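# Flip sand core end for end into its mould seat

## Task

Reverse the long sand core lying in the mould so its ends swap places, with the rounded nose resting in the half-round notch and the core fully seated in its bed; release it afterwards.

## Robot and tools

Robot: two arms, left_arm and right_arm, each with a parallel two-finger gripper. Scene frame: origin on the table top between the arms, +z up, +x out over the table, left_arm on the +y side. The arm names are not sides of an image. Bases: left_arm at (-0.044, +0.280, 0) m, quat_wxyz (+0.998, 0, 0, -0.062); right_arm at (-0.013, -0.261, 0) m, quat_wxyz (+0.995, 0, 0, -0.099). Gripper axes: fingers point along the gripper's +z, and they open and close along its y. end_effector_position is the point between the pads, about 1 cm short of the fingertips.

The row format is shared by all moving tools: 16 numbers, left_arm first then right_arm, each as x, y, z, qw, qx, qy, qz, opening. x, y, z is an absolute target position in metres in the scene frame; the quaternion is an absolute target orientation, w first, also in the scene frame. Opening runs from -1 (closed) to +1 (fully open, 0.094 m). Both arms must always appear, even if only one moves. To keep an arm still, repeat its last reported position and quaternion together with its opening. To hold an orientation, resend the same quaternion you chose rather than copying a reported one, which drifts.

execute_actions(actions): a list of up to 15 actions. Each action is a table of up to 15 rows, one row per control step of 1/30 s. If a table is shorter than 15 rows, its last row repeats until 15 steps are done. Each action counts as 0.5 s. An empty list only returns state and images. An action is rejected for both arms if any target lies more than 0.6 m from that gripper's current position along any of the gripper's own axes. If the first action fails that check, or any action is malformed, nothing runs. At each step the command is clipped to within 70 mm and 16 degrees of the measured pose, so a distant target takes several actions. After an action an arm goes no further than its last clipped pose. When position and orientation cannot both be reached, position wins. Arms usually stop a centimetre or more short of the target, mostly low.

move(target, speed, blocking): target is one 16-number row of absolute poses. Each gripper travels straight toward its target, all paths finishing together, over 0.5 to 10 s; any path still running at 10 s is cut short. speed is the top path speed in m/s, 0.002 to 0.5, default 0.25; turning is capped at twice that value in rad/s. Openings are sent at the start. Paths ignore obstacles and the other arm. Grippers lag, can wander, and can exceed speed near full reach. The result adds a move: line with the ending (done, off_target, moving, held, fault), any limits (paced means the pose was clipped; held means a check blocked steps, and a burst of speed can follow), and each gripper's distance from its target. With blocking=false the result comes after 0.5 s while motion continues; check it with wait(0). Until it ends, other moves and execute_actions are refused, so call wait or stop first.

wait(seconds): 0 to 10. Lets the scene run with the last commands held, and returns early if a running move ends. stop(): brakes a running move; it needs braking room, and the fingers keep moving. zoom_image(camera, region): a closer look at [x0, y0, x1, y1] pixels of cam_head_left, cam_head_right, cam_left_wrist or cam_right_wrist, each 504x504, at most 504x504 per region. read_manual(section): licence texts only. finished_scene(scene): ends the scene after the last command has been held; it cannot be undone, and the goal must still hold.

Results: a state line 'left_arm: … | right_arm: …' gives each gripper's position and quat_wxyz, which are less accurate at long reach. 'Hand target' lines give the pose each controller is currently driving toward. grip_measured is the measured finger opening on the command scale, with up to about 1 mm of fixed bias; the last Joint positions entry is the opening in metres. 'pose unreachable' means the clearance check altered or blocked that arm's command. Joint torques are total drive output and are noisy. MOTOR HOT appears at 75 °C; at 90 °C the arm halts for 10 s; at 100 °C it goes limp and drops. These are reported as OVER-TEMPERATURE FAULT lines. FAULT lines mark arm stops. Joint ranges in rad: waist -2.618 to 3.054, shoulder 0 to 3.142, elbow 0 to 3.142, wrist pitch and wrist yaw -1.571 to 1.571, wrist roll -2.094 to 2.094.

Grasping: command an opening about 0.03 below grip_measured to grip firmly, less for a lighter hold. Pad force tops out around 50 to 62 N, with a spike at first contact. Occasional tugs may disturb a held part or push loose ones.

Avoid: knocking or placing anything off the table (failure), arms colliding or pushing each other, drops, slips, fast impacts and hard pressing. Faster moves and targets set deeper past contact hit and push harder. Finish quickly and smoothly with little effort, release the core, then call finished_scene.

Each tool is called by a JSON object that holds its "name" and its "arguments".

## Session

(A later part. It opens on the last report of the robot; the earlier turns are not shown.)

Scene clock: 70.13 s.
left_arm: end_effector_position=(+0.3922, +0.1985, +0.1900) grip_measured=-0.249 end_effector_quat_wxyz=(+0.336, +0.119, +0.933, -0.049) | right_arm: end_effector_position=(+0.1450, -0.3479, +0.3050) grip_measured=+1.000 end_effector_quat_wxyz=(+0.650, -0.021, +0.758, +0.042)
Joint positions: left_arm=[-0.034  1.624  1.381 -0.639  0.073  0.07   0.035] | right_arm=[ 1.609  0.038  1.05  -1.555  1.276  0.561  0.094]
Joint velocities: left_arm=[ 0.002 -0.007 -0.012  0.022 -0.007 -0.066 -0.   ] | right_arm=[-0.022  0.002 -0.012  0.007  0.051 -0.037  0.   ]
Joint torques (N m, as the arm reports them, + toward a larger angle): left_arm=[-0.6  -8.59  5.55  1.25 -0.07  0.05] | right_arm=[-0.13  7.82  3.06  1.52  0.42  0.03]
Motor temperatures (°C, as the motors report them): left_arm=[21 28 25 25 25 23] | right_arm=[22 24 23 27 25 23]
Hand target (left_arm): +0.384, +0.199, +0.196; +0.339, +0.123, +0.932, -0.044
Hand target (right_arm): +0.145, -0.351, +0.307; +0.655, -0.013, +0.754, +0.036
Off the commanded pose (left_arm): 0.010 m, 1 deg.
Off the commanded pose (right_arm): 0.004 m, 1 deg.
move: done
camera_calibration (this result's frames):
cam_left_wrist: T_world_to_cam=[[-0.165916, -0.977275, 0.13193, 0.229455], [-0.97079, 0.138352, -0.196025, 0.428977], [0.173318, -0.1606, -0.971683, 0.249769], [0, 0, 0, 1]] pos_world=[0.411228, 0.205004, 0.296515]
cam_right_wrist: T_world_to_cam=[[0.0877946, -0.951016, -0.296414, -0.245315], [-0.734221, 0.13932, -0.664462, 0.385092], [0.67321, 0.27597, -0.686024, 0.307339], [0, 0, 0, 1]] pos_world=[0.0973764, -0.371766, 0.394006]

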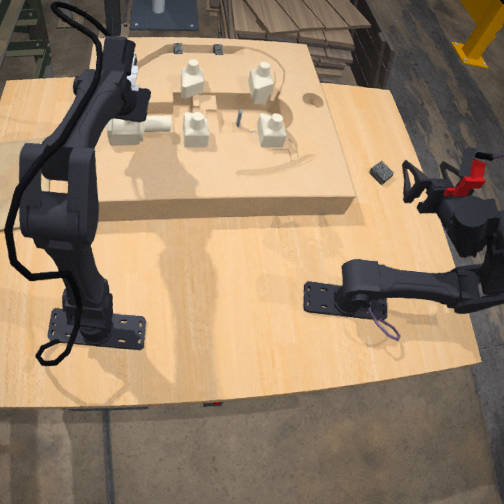

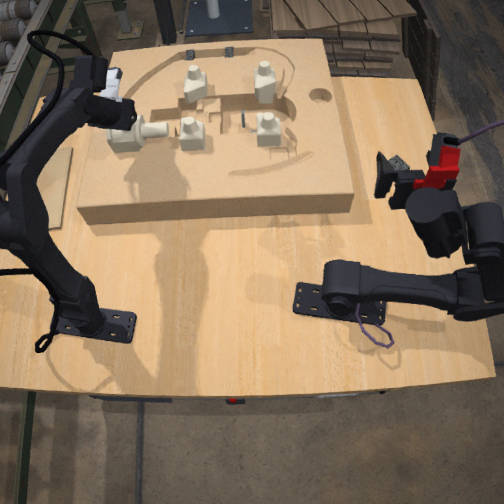

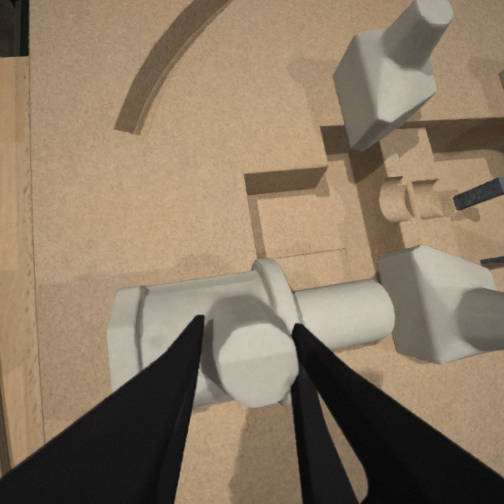

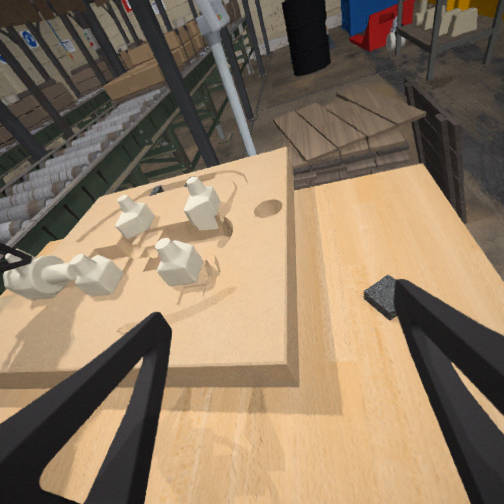

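{"name": "move", "arguments": {"target": [0.384, 0.199, 0.212, 0.3391, 0.1226, 0.9316, -0.0446, 0.1, 0.1456, -0.3515, 0.3071, 0.655, -0.013, 0.754, 0.036, 1], "speed": 0.03}}

Scene clock: 71.43 s.
left_arm: end_effector_position=(+0.3832, +0.2002, +0.1855) grip_measured=+0.098 end_effector_quat_wxyz=(+0.314, +0.119, +0.941, -0.048) | right_arm: end_effector_position=(+0.1450, -0.3479, +0.3050) grip_measured=+1.000 end_effector_quat_wxyz=(+0.650, -0.021, +0.758, +0.042)
Joint positions: left_arm=[-0.034  1.624  1.392 -0.696  0.071  0.07   0.052] | right_arm=[ 1.609  0.038  1.05  -1.555  1.276  0.561  0.094]
Joint velocities: left_arm=[-0.007  0.002  0.022 -0.007 -0.022  0.007  0.001] | right_arm=[ 0.002 -0.002  0.002 -0.051  0.022  0.022  0.   ]
Joint torques (N m, as the arm reports them, + toward a larger angle): left_arm=[-0.66 -8.57  9.82  1.2  -0.06  0.04] | right_arm=[-0.16  8.05  3.1   1.57  0.46  0.04]
Motor temperatures (°C, as the motors report them): left_arm=[21 28 25 25 25 23] | right_arm=[22 24 23 27 25 23]
Hand target (left_arm): +0.383, +0.199, +0.212; +0.339, +0.122, +0.932, -0.045
Hand target (right_arm): +0.145, -0.351, +0.307; +0.655, -0.013, +0.754, +0.036
Off the commanded pose (left_arm): 0.027 m, 3 deg.
Off the commanded pose (right_arm): 0.004 m, 1 deg.
move: off_target (left_arm)
camera_calibration (this result's frames):
cam_left_wrist: T_world_to_cam=[[-0.159192, -0.978469, 0.131366, 0.227927], [-0.978822, 0.139082, -0.150213, 0.413618], [0.128708, -0.152496, -0.979887, 0.264165], [0, 0, 0, 1]] pos_world=[0.407142, 0.205777, 0.291041]
cam_right_wrist: T_world_to_cam=[[0.0877946, -0.951016, -0.296414, -0.245315], [-0.734221, 0.13932, -0.664462, 0.385092], [0.67321, 0.27597, -0.686024, 0.307339], [0, 0, 0, 1]] pos_world=[0.0973764, -0.371766, 0.394006]

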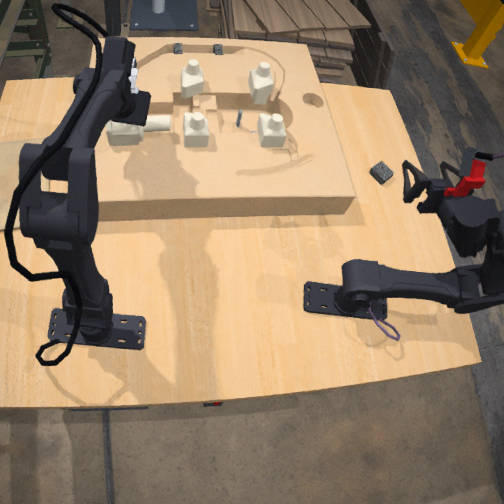

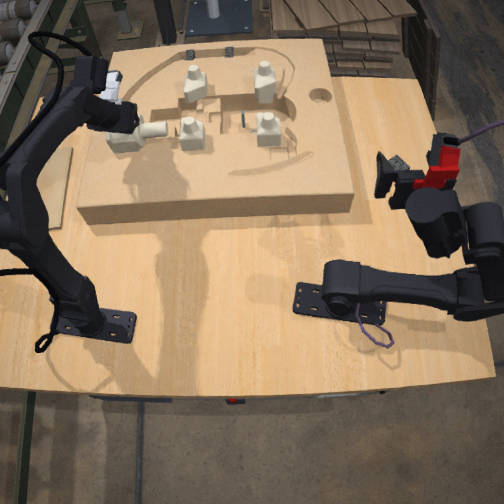

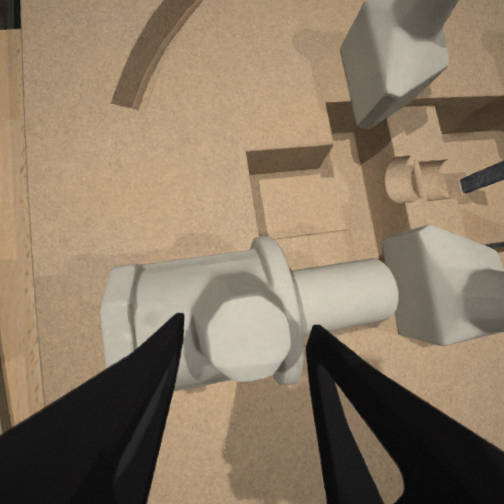

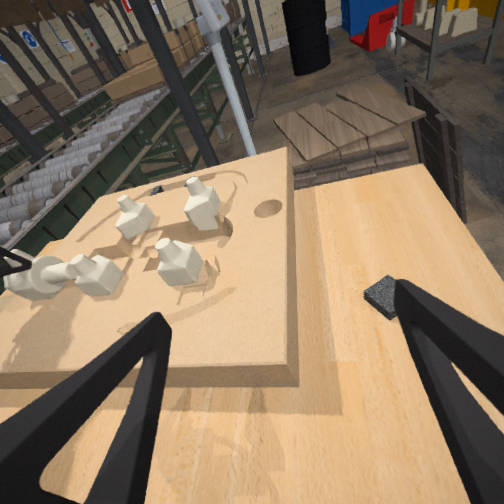

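{"name": "move", "arguments": {"target": [0.394, 0.198, 0.216, 0.3391, 0.1226, 0.9316, -0.0446, 0.1, 0.1456, -0.3515, 0.3071, 0.655, -0.013, 0.754, 0.036, 1], "speed": 0.03}}

Scene clock: 73.13 s.
left_arm: end_effector_position=(+0.3895, +0.1994, +0.2057) grip_measured=+0.098 end_effector_quat_wxyz=(+0.330, +0.119, +0.935, -0.047) | right_arm: end_effector_position=(+0.1450, -0.3479, +0.3050) grip_measured=+1.000 end_effector_quat_wxyz=(+0.650, -0.021, +0.758, +0.042)
Joint positions: left_arm=[-0.034  1.624  1.451 -0.72   0.07   0.071  0.052] | right_arm=[ 1.609  0.038  1.05  -1.555  1.276  0.561  0.094]
Joint velocities: left_arm=[ 0.002  0.002  0.012 -0.095 -0.051 -0.081 -0.001] | right_arm=[-0.007 -0.007 -0.002 -0.037  0.051  0.037  0.   ]
Joint torques (N m, as the arm reports them, + toward a larger angle): left_arm=[-0.53 -6.15  9.95  1.3  -0.06  0.04] | right_arm=[-0.11  8.03  3.1   1.6   0.42  0.04]
Motor temperatures (°C, as the motors report them): left_arm=[21 28 25 25 25 23] | right_arm=[22 24 23 27 25 23]
Hand target (left_arm): +0.393, +0.198, +0.216; +0.339, +0.123, +0.932, -0.044
Hand target (right_arm): +0.145, -0.351, +0.307; +0.655, -0.013, +0.754, +0.036
Off the commanded pose (left_arm): 0.011 m, 1 deg.
Off the commanded pose (right_arm): 0.004 m, 1 deg.
move: off_target (left_arm)
camera_calibration (this result's frames):
cam_left_wrist: T_world_to_cam=[[-0.163975, -0.977989, 0.129035, 0.227805], [-0.972971, 0.138782, -0.184572, 0.427708], [0.162601, -0.155812, -0.974312, 0.269419], [0, 0, 0, 1]] pos_world=[0.409694, 0.205411, 0.312046]
cam_right_wrist: T_world_to_cam=[[0.0877946, -0.951016, -0.296414, -0.245315], [-0.734221, 0.13932, -0.664462, 0.385092], [0.67321, 0.27597, -0.686024, 0.307339], [0, 0, 0, 1]] pos_world=[0.0973764, -0.371766, 0.394006]

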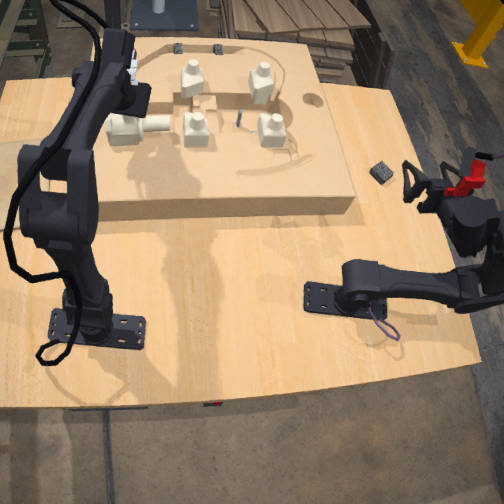

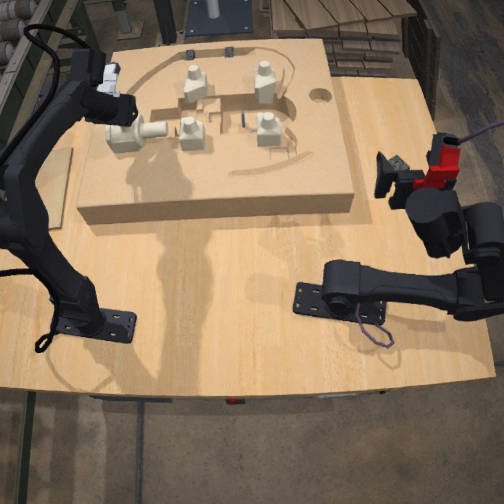

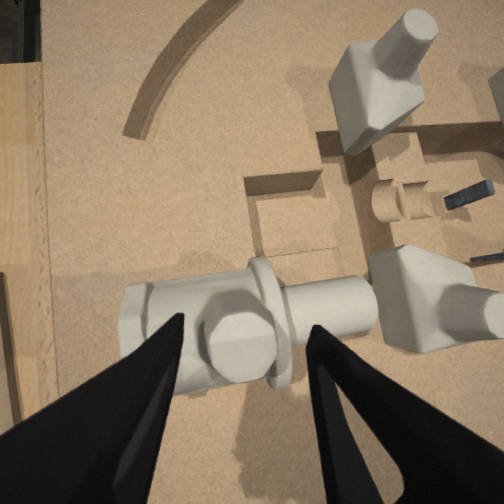

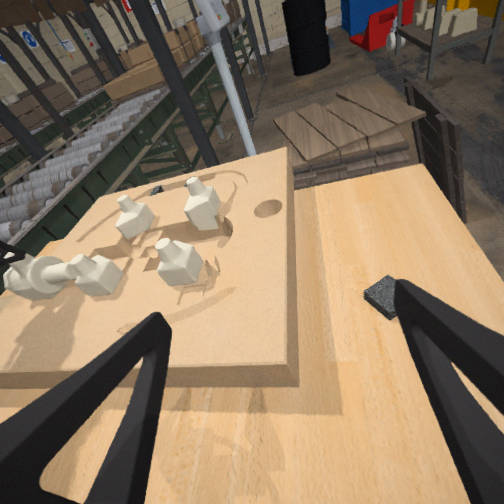

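{"name": "move", "arguments": {"target": [0.396, 0.197, 0.203, 0.3391, 0.1226, 0.9316, -0.0446, 0.1, 0.1456, -0.3515, 0.3071, 0.655, -0.013, 0.754, 0.036, 1], "speed": 0.03}}

Scene clock: 74.27 s.
left_arm: end_effector_position=(+0.3943, +0.1989, +0.2098) grip_measured=+0.098 end_effector_quat_wxyz=(+0.342, +0.119, +0.931, -0.047) | right_arm: end_effector_position=(+0.1450, -0.3479, +0.3051) grip_measured=+1.000 end_effector_quat_wxyz=(+0.651, -0.021, +0.758, +0.042)
Joint positions: left_arm=[-0.034  1.624  1.451 -0.695  0.069  0.071  0.052] | right_arm=[ 1.609  0.038  1.05  -1.555  1.276  0.561  0.094]
Joint velocities: left_arm=[ 0.012 -0.017 -0.002 -0.007  0.007 -0.037 -0.   ] | right_arm=[-0.002 -0.002 -0.002 -0.007  0.007 -0.007  0.   ]
Joint torques (N m, as the arm reports them, + toward a larger angle): left_arm=[-0.59 -5.84  6.14  1.49 -0.06  0.02] | right_arm=[-0.23  7.83  3.12  1.54  0.44  0.02]
Motor temperatures (°C, as the motors report them): left_arm=[21 27 25 25 25 23] | right_arm=[22 24 23 27 25 23]
Hand target (left_arm): +0.396, +0.197, +0.203; +0.339, +0.123, +0.932, -0.044
Hand target (right_arm): +0.145, -0.351, +0.307; +0.655, -0.013, +0.754, +0.036
Off the commanded pose (left_arm): 0.007 m, 1 deg.
Off the commanded pose (right_arm): 0.004 m, 1 deg.
move: done
camera_calibration (this result's frames):
cam_left_wrist: T_world_to_cam=[[-0.166524, -0.977706, 0.127911, 0.228713], [-0.968069, 0.137456, -0.209639, 0.436863], [0.187383, -0.158736, -0.969376, 0.262231], [0, 0, 0, 1]] pos_world=[0.411862, 0.205191, 0.316529]
cam_right_wrist: T_world_to_cam=[[0.0875417, -0.951054, -0.296367, -0.245352], [-0.734046, 0.139539, -0.664609, 0.385226], [0.673433, 0.275728, -0.685902, 0.307217], [0, 0, 0, 1]] pos_world=[0.0973619, -0.371805, 0.394031]

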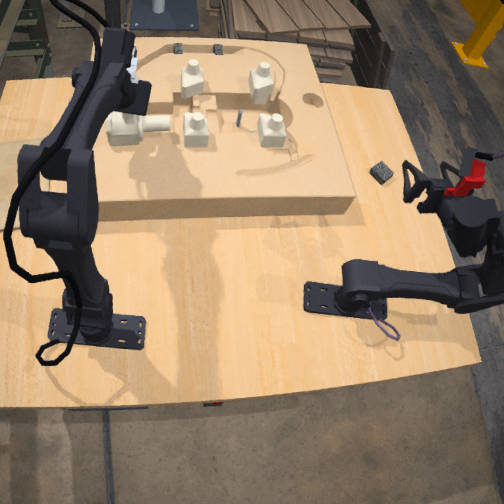

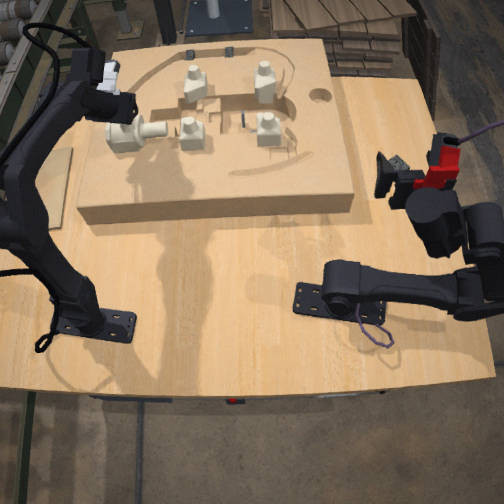

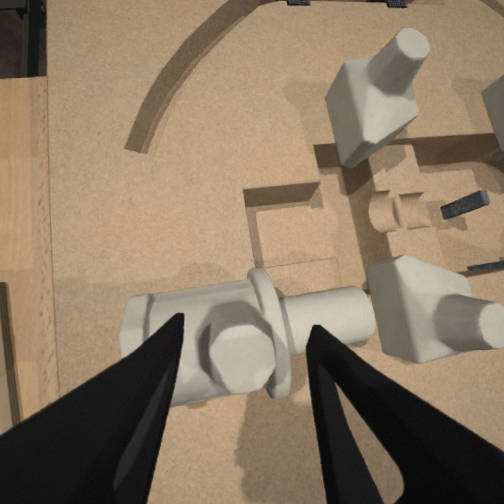

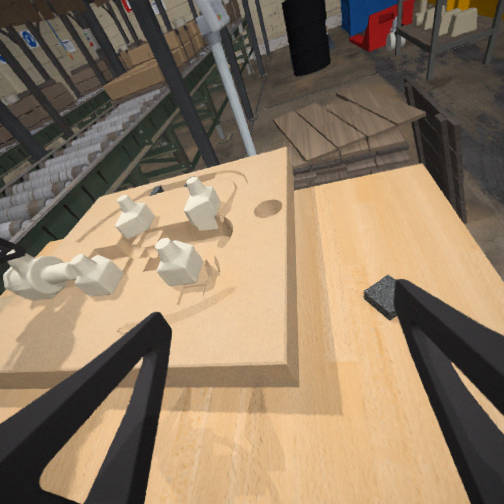

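{"name": "move", "arguments": {"target": [0.392, 0.197, 0.190, 0.3391, 0.1226, 0.9316, -0.0446, 0.1, 0.1456, -0.3515, 0.3071, 0.655, -0.013, 0.754, 0.036, 1], "speed": 0.03}}

Scene clock: 75.43 s.
left_arm: end_effector_position=(+0.3925, +0.1992, +0.1918) grip_measured=+0.098 end_effector_quat_wxyz=(+0.336, +0.119, +0.933, -0.047) | right_arm: end_effector_position=(+0.1450, -0.3479, +0.3050) grip_measured=+1.000 end_effector_quat_wxyz=(+0.650, -0.021, +0.758, +0.042)
Joint positions: left_arm=[-0.034  1.624  1.388 -0.645  0.068  0.071  0.052] | right_arm=[ 1.609  0.038  1.05  -1.555  1.276  0.561  0.094]
Joint velocities: left_arm=[-0.007 -0.012 -0.002 -0.022 -0.051 -0.022  0.   ] | right_arm=[-0.022 -0.012  0.012  0.007 -0.022 -0.007  0.   ]
Joint torques (N m, as the arm reports them, + toward a larger angle): left_arm=[-0.67 -6.62  5.83  1.46 -0.04  0.02] | right_arm=[-0.24  8.17  3.04  1.56  0.46  0.02]
Motor temperatures (°C, as the motors report them): left_arm=[21 27 25 25 25 23] | right_arm=[22 24 23 27 25 23]
Hand target (left_arm): +0.392, +0.197, +0.190; +0.339, +0.123, +0.932, -0.045
Hand target (right_arm): +0.145, -0.351, +0.307; +0.655, -0.013, +0.754, +0.036
Off the commanded pose (left_arm): 0.003 m, 1 deg.
Off the commanded pose (right_arm): 0.004 m, 1 deg.
move: done
camera_calibration (this result's frames):
cam_left_wrist: T_world_to_cam=[[-0.164653, -0.978044, 0.127751, 0.230417], [-0.970697, 0.137691, -0.196946, 0.429792], [0.175032, -0.156435, -0.972055, 0.250161], [0, 0, 0, 1]] pos_world=[0.41135, 0.205313, 0.29838]
cam_right_wrist: T_world_to_cam=[[0.0877946, -0.951016, -0.296414, -0.245315], [-0.734221, 0.13932, -0.664462, 0.385092], [0.67321, 0.27597, -0.686024, 0.307339], [0, 0, 0, 1]] pos_world=[0.0973764, -0.371766, 0.394006]

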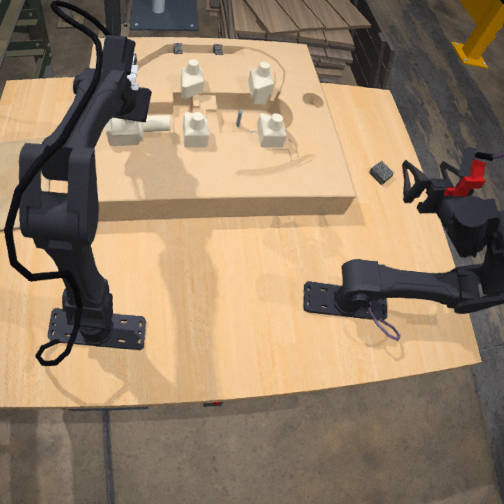

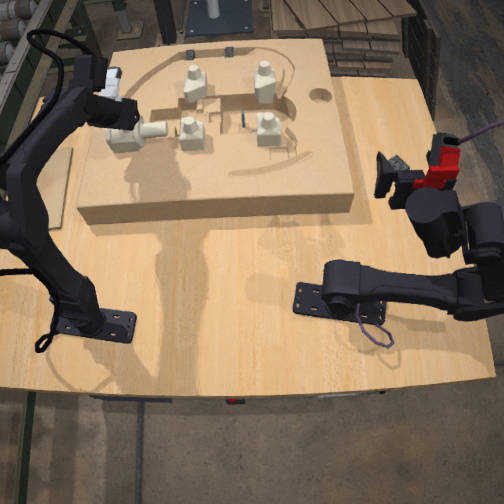

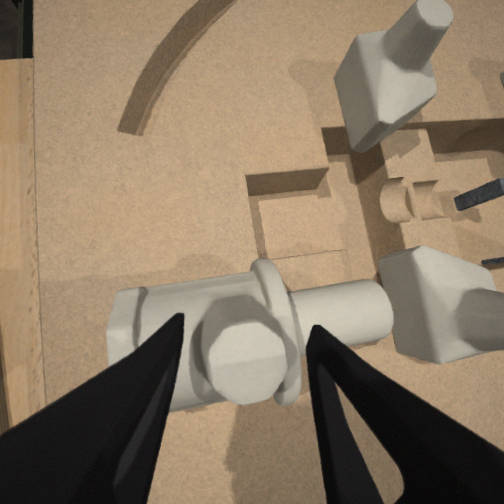

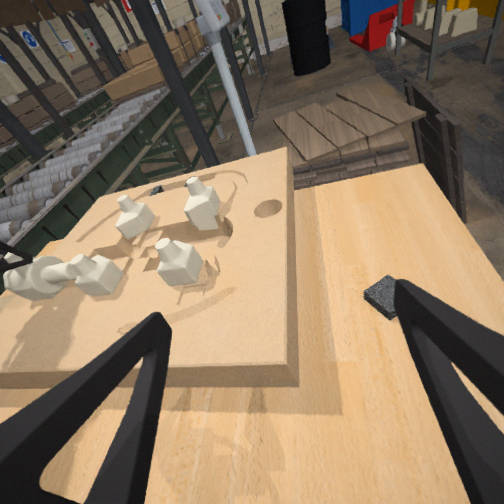

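{"name": "move", "arguments": {"target": [0.392, 0.198, 0.195, 0.3391, 0.1226, 0.9316, -0.0446, -0.42, 0.1456, -0.3515, 0.3071, 0.655, -0.013, 0.754, 0.036, 1], "speed": 0.03}}

Scene clock: 76.30 s.
left_arm: end_effector_position=(+0.3930, +0.2004, +0.1920) grip_measured=-0.278 end_effector_quat_wxyz=(+0.337, +0.118, +0.933, -0.044) | right_arm: end_effector_position=(+0.1450, -0.3479, +0.3050) grip_measured=+1.000 end_effector_quat_wxyz=(+0.650, -0.021, +0.758, +0.042)
Joint positions: left_arm=[-0.034  1.624  1.388 -0.643  0.062  0.072  0.034] | right_arm=[ 1.609  0.038  1.05  -1.555  1.276  0.561  0.094]
Joint velocities: left_arm=[-0.022  0.002 -0.012  0.051  0.007 -0.081 -0.001] | right_arm=[-0.002 -0.012  0.002  0.051 -0.007  0.022  0.   ]
Joint torques (N m, as the arm reports them, + toward a larger angle): left_arm=[-0.56 -6.82  7.34  1.33  0.04  0.04] | right_arm=[-0.11  8.05  3.06  1.57  0.4   0.04]
Motor temperatures (°C, as the motors report them): left_arm=[21 27 25 25 25 23] | right_arm=[22 24 23 27 25 23]
Hand target (left_arm): +0.392, +0.198, +0.195; +0.339, +0.123, +0.932, -0.045
Hand target (right_arm): +0.145, -0.351, +0.307; +0.655, -0.013, +0.754, +0.036
Off the commanded pose (left_arm): 0.004 m, 1 deg.
Off the commanded pose (right_arm): 0.004 m, 1 deg.
move: done
camera_calibration (this result's frames):
cam_left_wrist: T_world_to_cam=[[-0.161051, -0.979273, 0.122831, 0.231417], [-0.970783, 0.13475, -0.198554, 0.431115], [0.177887, -0.151219, -0.972363, 0.248326], [0, 0, 0, 1]] pos_world=[0.411615, 0.206079, 0.298637]
cam_right_wrist: T_world_to_cam=[[0.0877946, -0.951016, -0.296414, -0.245315], [-0.734221, 0.13932, -0.664462, 0.385092], [0.67321, 0.27597, -0.686024, 0.307339], [0, 0, 0, 1]] pos_world=[0.0973764, -0.371766, 0.394006]

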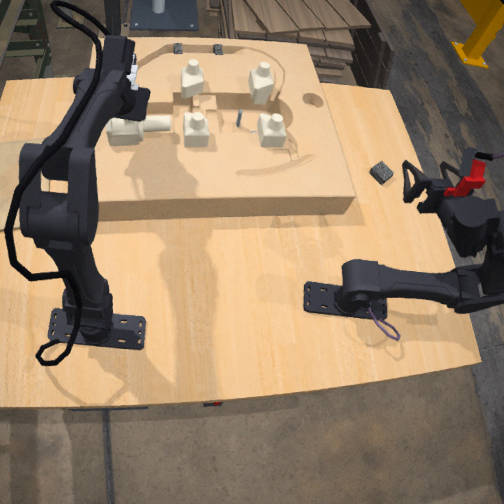

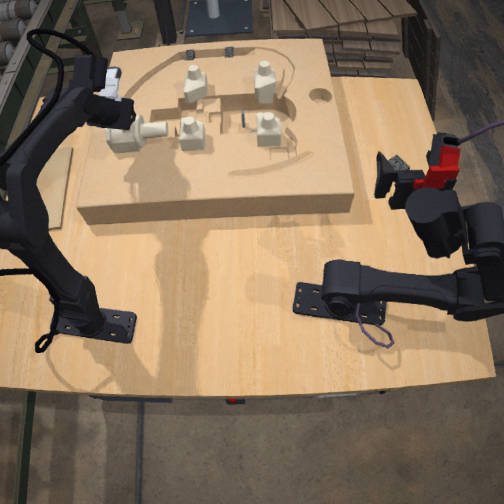

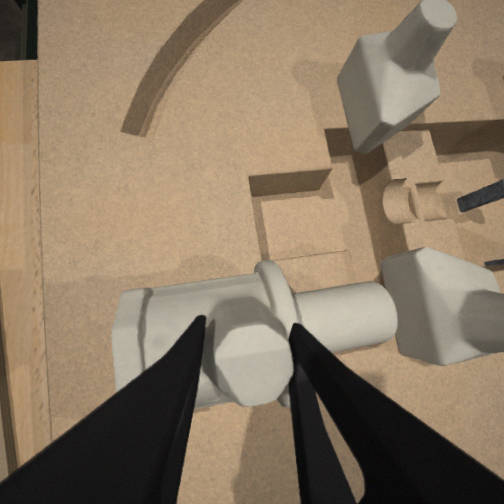

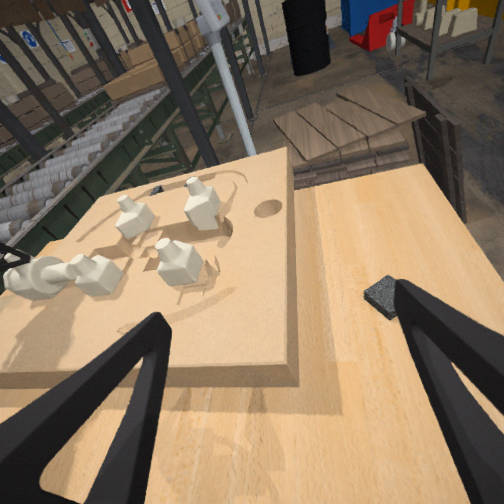

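{"name": "move", "arguments": {"target": [0.41, 0.20, 0.262, 0.3933, 0.1151, 0.9106, -0.0511, -0.36, 0.1456, -0.3515, 0.3071, 0.655, -0.013, 0.754, 0.036, 1], "speed": 0.08}}

{"name": "move", "arguments": {"target": [0.485, 0.185, 0.27, 0.4171, 0.1138, 0.9001, -0.0541, -0.36, 0.1456, -0.3515, 0.3071, 0.655, -0.013, 0.754, 0.036, 1], "speed": 0.1}}

Scene clock: 79.23 s.
left_arm: end_effector_position=(+0.3780, +0.2024, +0.2083) grip_measured=-0.278 end_effector_quat_wxyz=(+0.304, +0.120, +0.944, -0.044) | right_arm: end_effector_position=(+0.1450, -0.3479, +0.3051) grip_measured=+1.000 end_effector_quat_wxyz=(+0.651, -0.021, +0.758, +0.042)
Joint positions: left_arm=[-0.033  1.624  1.494 -0.819  0.066  0.076  0.034] | right_arm=[ 1.609  0.038  1.05  -1.555  1.276  0.561  0.094]
Joint velocities: left_arm=[ 0.007  0.007 -0.012 -0.066  0.051 -0.007 -0.001] | right_arm=[ 0.002 -0.007 -0.002  0.11  -0.007  0.007  0.   ]
Joint torques (N m, as the arm reports them, + toward a larger angle): left_arm=[ 1.   -8.18 12.87  2.09  0.14 -0.03] | right_arm=[-0.27  7.94  3.11  1.56  0.49  0.08]
Motor temperatures (°C, as the motors report them): left_arm=[21 27 25 25 25 23] | right_arm=[22 24 23 27 25 23]
Hand target (left_arm): +0.401, +0.202, +0.264; +0.393, +0.116, +0.911, -0.049
Hand target (right_arm): +0.145, -0.351, +0.307; +0.655, -0.013, +0.754, +0.036
Off the commanded pose (left_arm): 0.063 m, 11 deg.
Off the commanded pose (right_arm): 0.004 m, 1 deg.
move: off_target (left_arm)
camera_calibration (this result's frames):
cam_left_wrist: T_world_to_cam=[[-0.157617, -0.979775, 0.12328, 0.227598], [-0.981281, 0.141409, -0.130735, 0.40801], [0.110658, -0.141578, -0.983723, 0.292937], [0, 0, 0, 1]] pos_world=[0.40383, 0.206772, 0.313452]
cam_right_wrist: T_world_to_cam=[[0.0875417, -0.951054, -0.296367, -0.245352], [-0.734046, 0.139539, -0.664609, 0.385226], [0.673433, 0.275728, -0.685902, 0.307217], [0, 0, 0, 1]] pos_world=[0.0973619, -0.371805, 0.394031]

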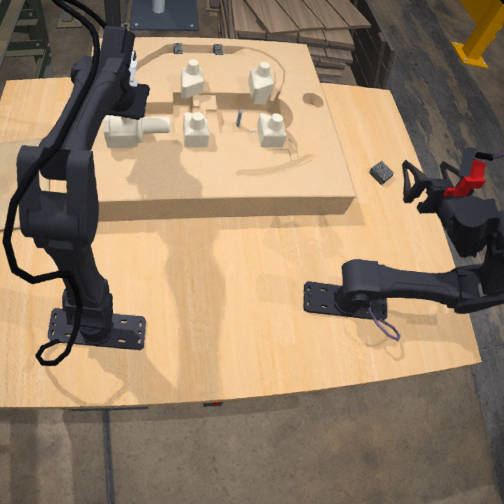

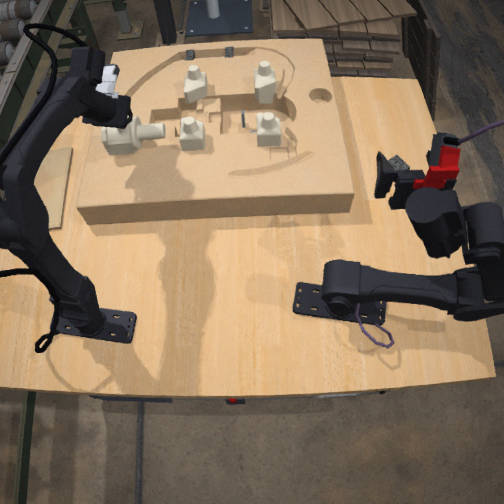

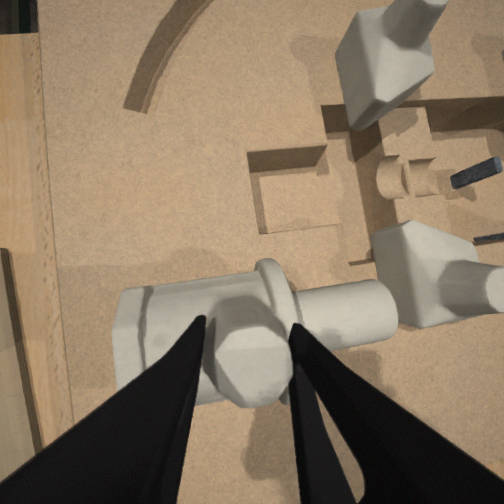

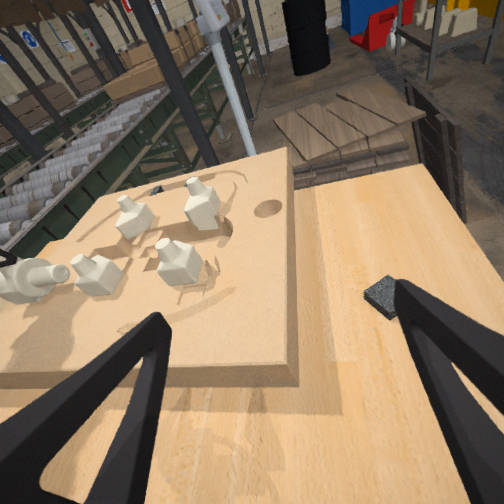

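Scene clock: 81.07 s.
left_arm: end_effector_position=(+0.4504, +0.1908, +0.2055) grip_measured=-0.278 end_effector_quat_wxyz=(+0.315, +0.118, +0.941, -0.045) | right_arm: end_effector_position=(+0.1450, -0.3479, +0.3050) grip_measured=+1.000 end_effector_quat_wxyz=(+0.650, -0.021, +0.758, +0.042)
Joint positions: left_arm=[-0.033  1.895  1.794 -0.826  0.066  0.07   0.034] | right_arm=[ 1.609  0.038  1.05  -1.555  1.276  0.561  0.094]
Joint velocities: left_arm=[ 0.007 -0.012 -0.002 -0.051  0.037 -0.066 -0.001] | right_arm=[-0.017 -0.017 -0.002  0.037 -0.066  0.007  0.   ]
Joint torques (N m, as the arm reports them, + toward a larger angle): left_arm=[  0.15 -10.99  12.7    2.16   0.11  -0.07] | right_arm=[-0.28  8.09  3.06  1.57  0.41  0.03]
Motor temperatures (°C, as the motors report them): left_arm=[21 27 26 26 25 23] | right_arm=[22 24 23 27 25 23]
Hand target (left_arm): +0.474, +0.187, +0.274; +0.416, +0.115, +0.900, -0.052
Hand target (right_arm): +0.145, -0.351, +0.307; +0.655, -0.013, +0.754, +0.036
Off the commanded pose (left_arm): 0.073 m, 13 deg.
Off the commanded pose (right_arm): 0.004 m, 1 deg.
move: off_target (left_arm)
camera_calibration (this result's frames):
cam_left_wrist: T_world_to_cam=[[-0.155808, -0.979534, 0.127427, 0.226291], [-0.979014, 0.135979, -0.151791, 0.484691], [0.131356, -0.148404, -0.980164, 0.271755], [0, 0, 0, 1]] pos_world=[0.47408, 0.196081, 0.311101]
cam_right_wrist: T_world_to_cam=[[0.0877946, -0.951016, -0.296414, -0.245315], [-0.734221, 0.13932, -0.664462, 0.385092], [0.67321, 0.27597, -0.686024, 0.307339], [0, 0, 0, 1]] pos_world=[0.0973764, -0.371766, 0.394006]

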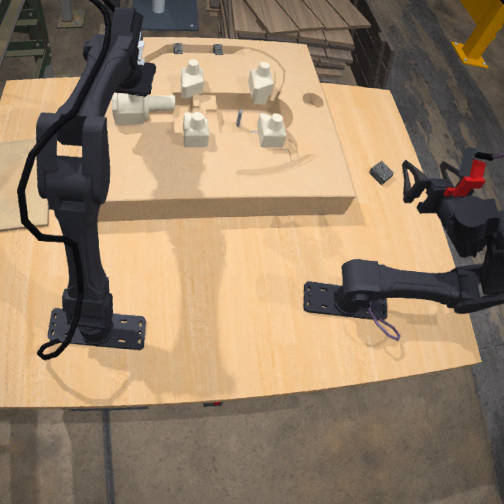

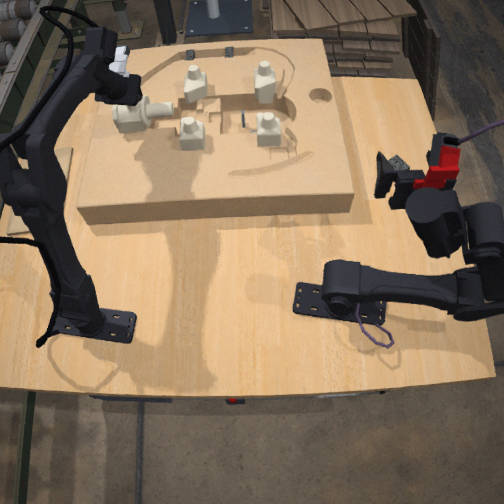

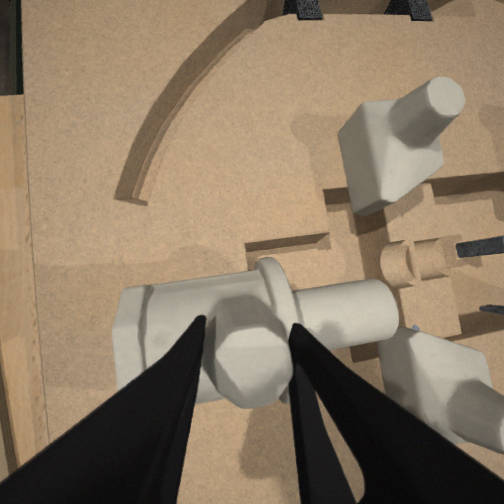

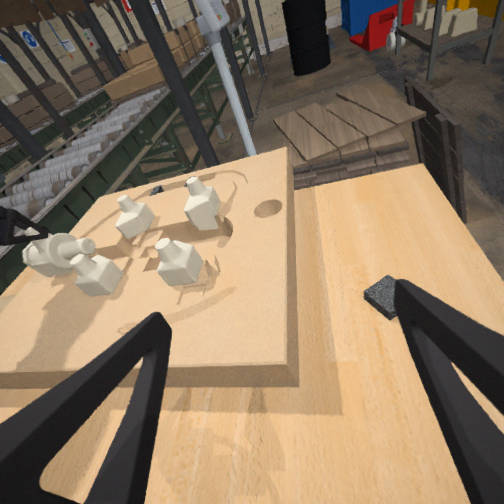

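{"name": "move", "arguments": {"target": [0.508, 0.18, 0.275, 0.4171, 0.1138, 0.9001, -0.0541, -0.36, 0.1456, -0.3515, 0.3071, 0.655, -0.013, 0.754, 0.036, 1], "speed": 0.05}}

Scene clock: 84.07 s.
left_arm: end_effector_position=(+0.4730, +0.1864, +0.2090) grip_measured=-0.278 end_effector_quat_wxyz=(+0.313, +0.117, +0.941, -0.046) | right_arm: end_effector_position=(+0.1450, -0.3479, +0.3050) grip_measured=+1.000 end_effector_quat_wxyz=(+0.650, -0.021, +0.758, +0.042)
Joint positions: left_arm=[-0.035  2.001  1.958 -0.887  0.066  0.067  0.034] | right_arm=[ 1.609  0.038  1.05  -1.555  1.276  0.561  0.094]
Joint velocities: left_arm=[-0.002  0.007 -0.002  0.007 -0.037  0.022  0.001] | right_arm=[ 0.012 -0.007  0.012  0.022 -0.037  0.007  0.   ]
Joint torques (N m, as the arm reports them, + toward a larger angle): left_arm=[  0.05 -11.73  12.93   2.18   0.09  -0.06] | right_arm=[-0.05  7.91  3.07  1.57  0.45  0.04]
Motor temperatures (°C, as the motors report them): left_arm=[21 27 26 26 25 23] | right_arm=[22 24 23 27 25 23]
Hand target (left_arm): +0.496, +0.182, +0.278; +0.416, +0.115, +0.900, -0.052
Hand target (right_arm): +0.145, -0.351, +0.307; +0.655, -0.013, +0.754, +0.036
Off the commanded pose (left_arm): 0.075 m, 13 deg.
Off the commanded pose (right_arm): 0.004 m, 1 deg.
move: off_target (left_arm)
camera_calibration (this result's frames):
cam_left_wrist: T_world_to_cam=[[-0.154772, -0.979491, 0.129009, 0.224233], [-0.979613, 0.135224, -0.148567, 0.507657], [0.128075, -0.149373, -0.980451, 0.273428], [0, 0, 0, 1]] pos_world=[0.496993, 0.19183, 0.314576]
cam_right_wrist: T_world_to_cam=[[0.0877946, -0.951016, -0.296414, -0.245315], [-0.734221, 0.13932, -0.664462, 0.385092], [0.67321, 0.27597, -0.686024, 0.307339], [0, 0, 0, 1]] pos_world=[0.0973764, -0.371766, 0.394006]

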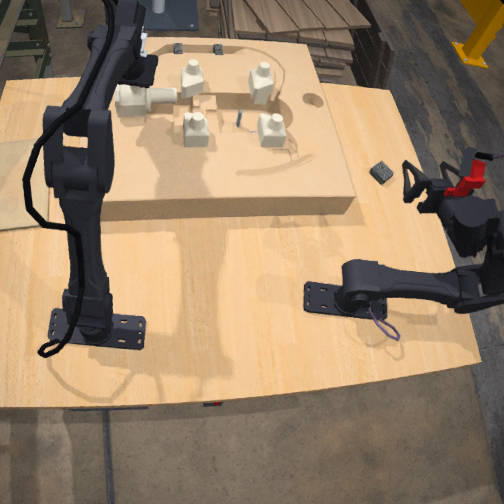

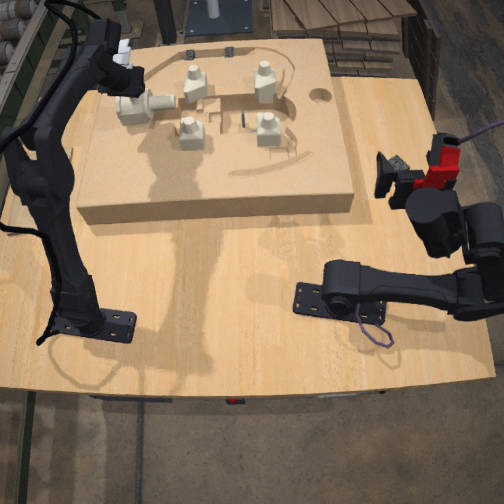

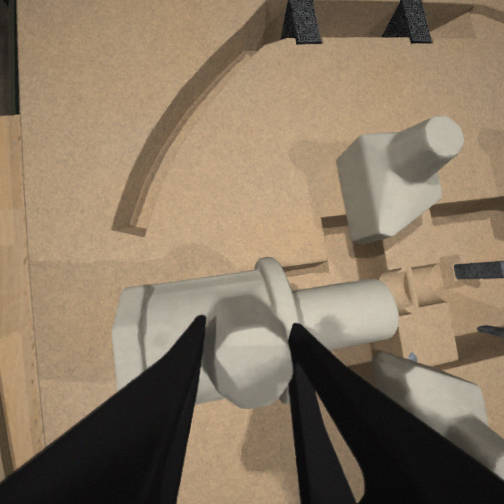

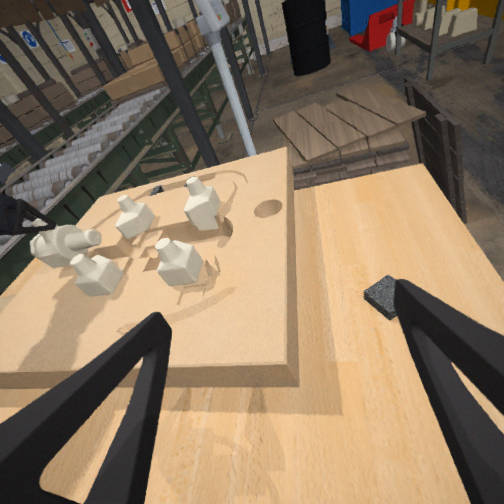

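{"name": "execute_actions", "arguments": {"actions": []}}

Scene clock: 84.70 s.
left_arm: end_effector_position=(+0.4732, +0.1863, +0.2075) grip_measured=-0.278 end_effector_quat_wxyz=(+0.312, +0.117, +0.942, -0.046) | right_arm: end_effector_position=(+0.1450, -0.3479, +0.3051) grip_measured=+1.000 end_effector_quat_wxyz=(+0.651, -0.021, +0.758, +0.042)
Joint positions: left_arm=[-0.035  2.004  1.958 -0.887  0.066  0.067  0.034] | right_arm=[ 1.609  0.038  1.05  -1.555  1.276  0.561  0.094]
Joint velocities: left_arm=[-0.017  0.012  0.002 -0.037 -0.007 -0.037 -0.   ] | right_arm=[-0.007 -0.002 -0.007  0.007 -0.007 -0.022  0.   ]
Joint torques (N m, as the arm reports them, + toward a larger angle): left_arm=[ -0.05 -11.95  12.89   2.2    0.07  -0.08] | right_arm=[-0.06  8.01  2.88  1.57  0.46  0.03]
Motor temperatures (°C, as the motors report them): left_arm=[21 27 26 27 25 23] | right_arm=[22 24 23 27 25 23]
Hand target (left_arm): +0.496, +0.182, +0.278; +0.416, +0.115, +0.900, -0.052
Hand target (right_arm): +0.145, -0.351, +0.307; +0.655, -0.013, +0.754, +0.036
Off the commanded pose (left_arm): 0.076 m, 13 deg.
Off the commanded pose (right_arm): 0.004 m, 1 deg.
camera_calibration (this result's frames):
cam_left_wrist: T_world_to_cam=[[-0.154384, -0.979553, 0.129004, 0.224261], [-0.980057, 0.135295, -0.145549, 0.507268], [0.12512, -0.148901, -0.980904, 0.273278], [0, 0, 0, 1]] pos_world=[0.497581, 0.191736, 0.312962]
cam_right_wrist: T_world_to_cam=[[0.0875417, -0.951054, -0.296367, -0.245352], [-0.734046, 0.139539, -0.664609, 0.385226], [0.673433, 0.275728, -0.685902, 0.307217], [0, 0, 0, 1]] pos_world=[0.0973619, -0.371805, 0.394031]

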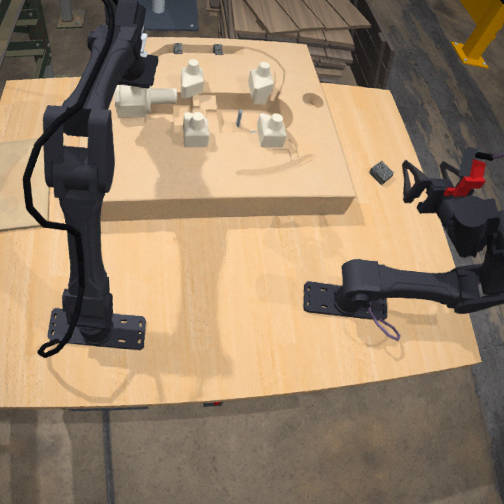

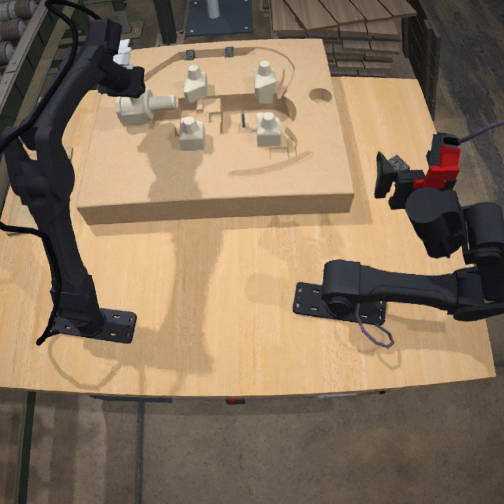

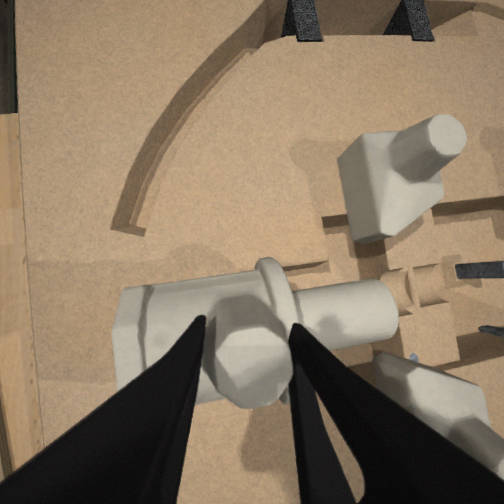

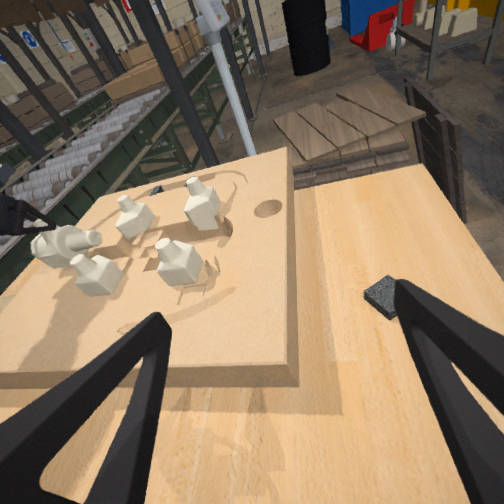

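{"name": "move", "arguments": {"target": [0.51,0.108,0.275, 0.4171,0.1138,0.9001,-0.0541, -0.36, 0.1456,-0.3515,0.3071, 0.655,-0.013,0.754,0.036, 1], "speed": 0.05}}

Scene clock: 88.67 s.
left_arm: end_effector_position=(+0.4791, +0.1179, +0.2079) grip_measured=-0.278 end_effector_quat_wxyz=(+0.316, +0.123, +0.940, -0.041) | right_arm: end_effector_position=(+0.1450, -0.3479, +0.3050) grip_measured=+1.000 end_effector_quat_wxyz=(+0.650, -0.021, +0.758, +0.042)
Joint positions: left_arm=[-0.189  2.098  2.095 -0.919 -0.032 -0.042  0.034] | right_arm=[ 1.609  0.038  1.05  -1.555  1.276  0.561  0.094]
Joint velocities: left_arm=[ 0.002  0.032  0.002 -0.037  0.007  0.051  0.001] | right_arm=[ 0.002 -0.012 -0.007  0.007 -0.081 -0.007  0.   ]
Joint torques (N m, as the arm reports them, + toward a larger angle): left_arm=[ -0.59 -12.62  12.79   2.15  -0.15  -0.08] | right_arm=[0.06 8.02 3.1  1.55 0.46 0.05]
Motor temperatures (°C, as the motors report them): left_arm=[21 28 26 27 25 23] | right_arm=[22 24 23 27 25 23]
Hand target (left_arm): +0.498, +0.111, +0.278; +0.416, +0.113, +0.901, -0.054
Hand target (right_arm): +0.145, -0.351, +0.307; +0.655, -0.013, +0.754, +0.036
Off the commanded pose (left_arm): 0.075 m, 13 deg.
Off the commanded pose (right_arm): 0.004 m, 1 deg.
move: off_target (left_arm)
camera_calibration (this result's frames):
cam_left_wrist: T_world_to_cam=[[-0.163165, -0.979661, 0.1168, 0.164816], [-0.977267, 0.144241, -0.15538, 0.521986], [0.135372, -0.139498, -0.980926, 0.256712], [0, 0, 0, 1]] pos_world=[0.50226, 0.121983, 0.313671]
cam_right_wrist: T_world_to_cam=[[0.0877946, -0.951016, -0.296414, -0.245315], [-0.734221, 0.13932, -0.664462, 0.385092], [0.67321, 0.27597, -0.686024, 0.307339], [0, 0, 0, 1]] pos_world=[0.0973764, -0.371766, 0.394006]

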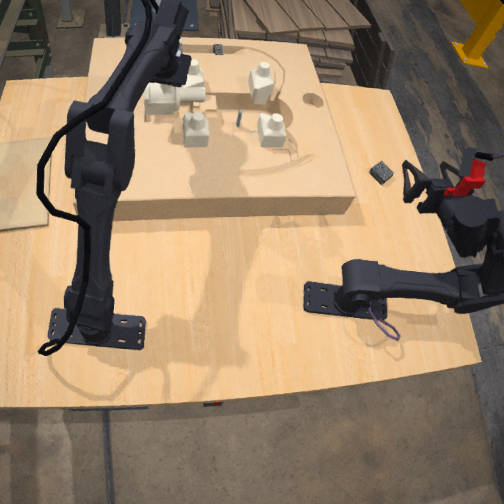

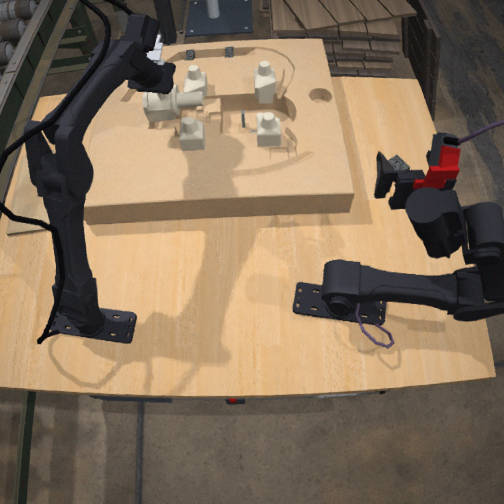

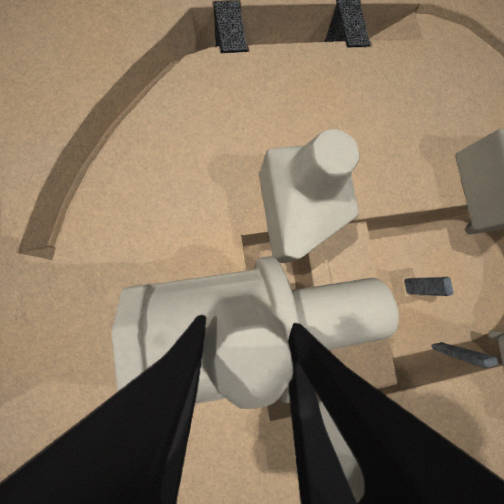

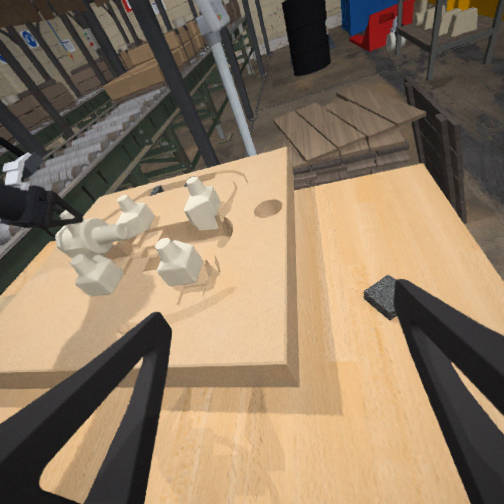

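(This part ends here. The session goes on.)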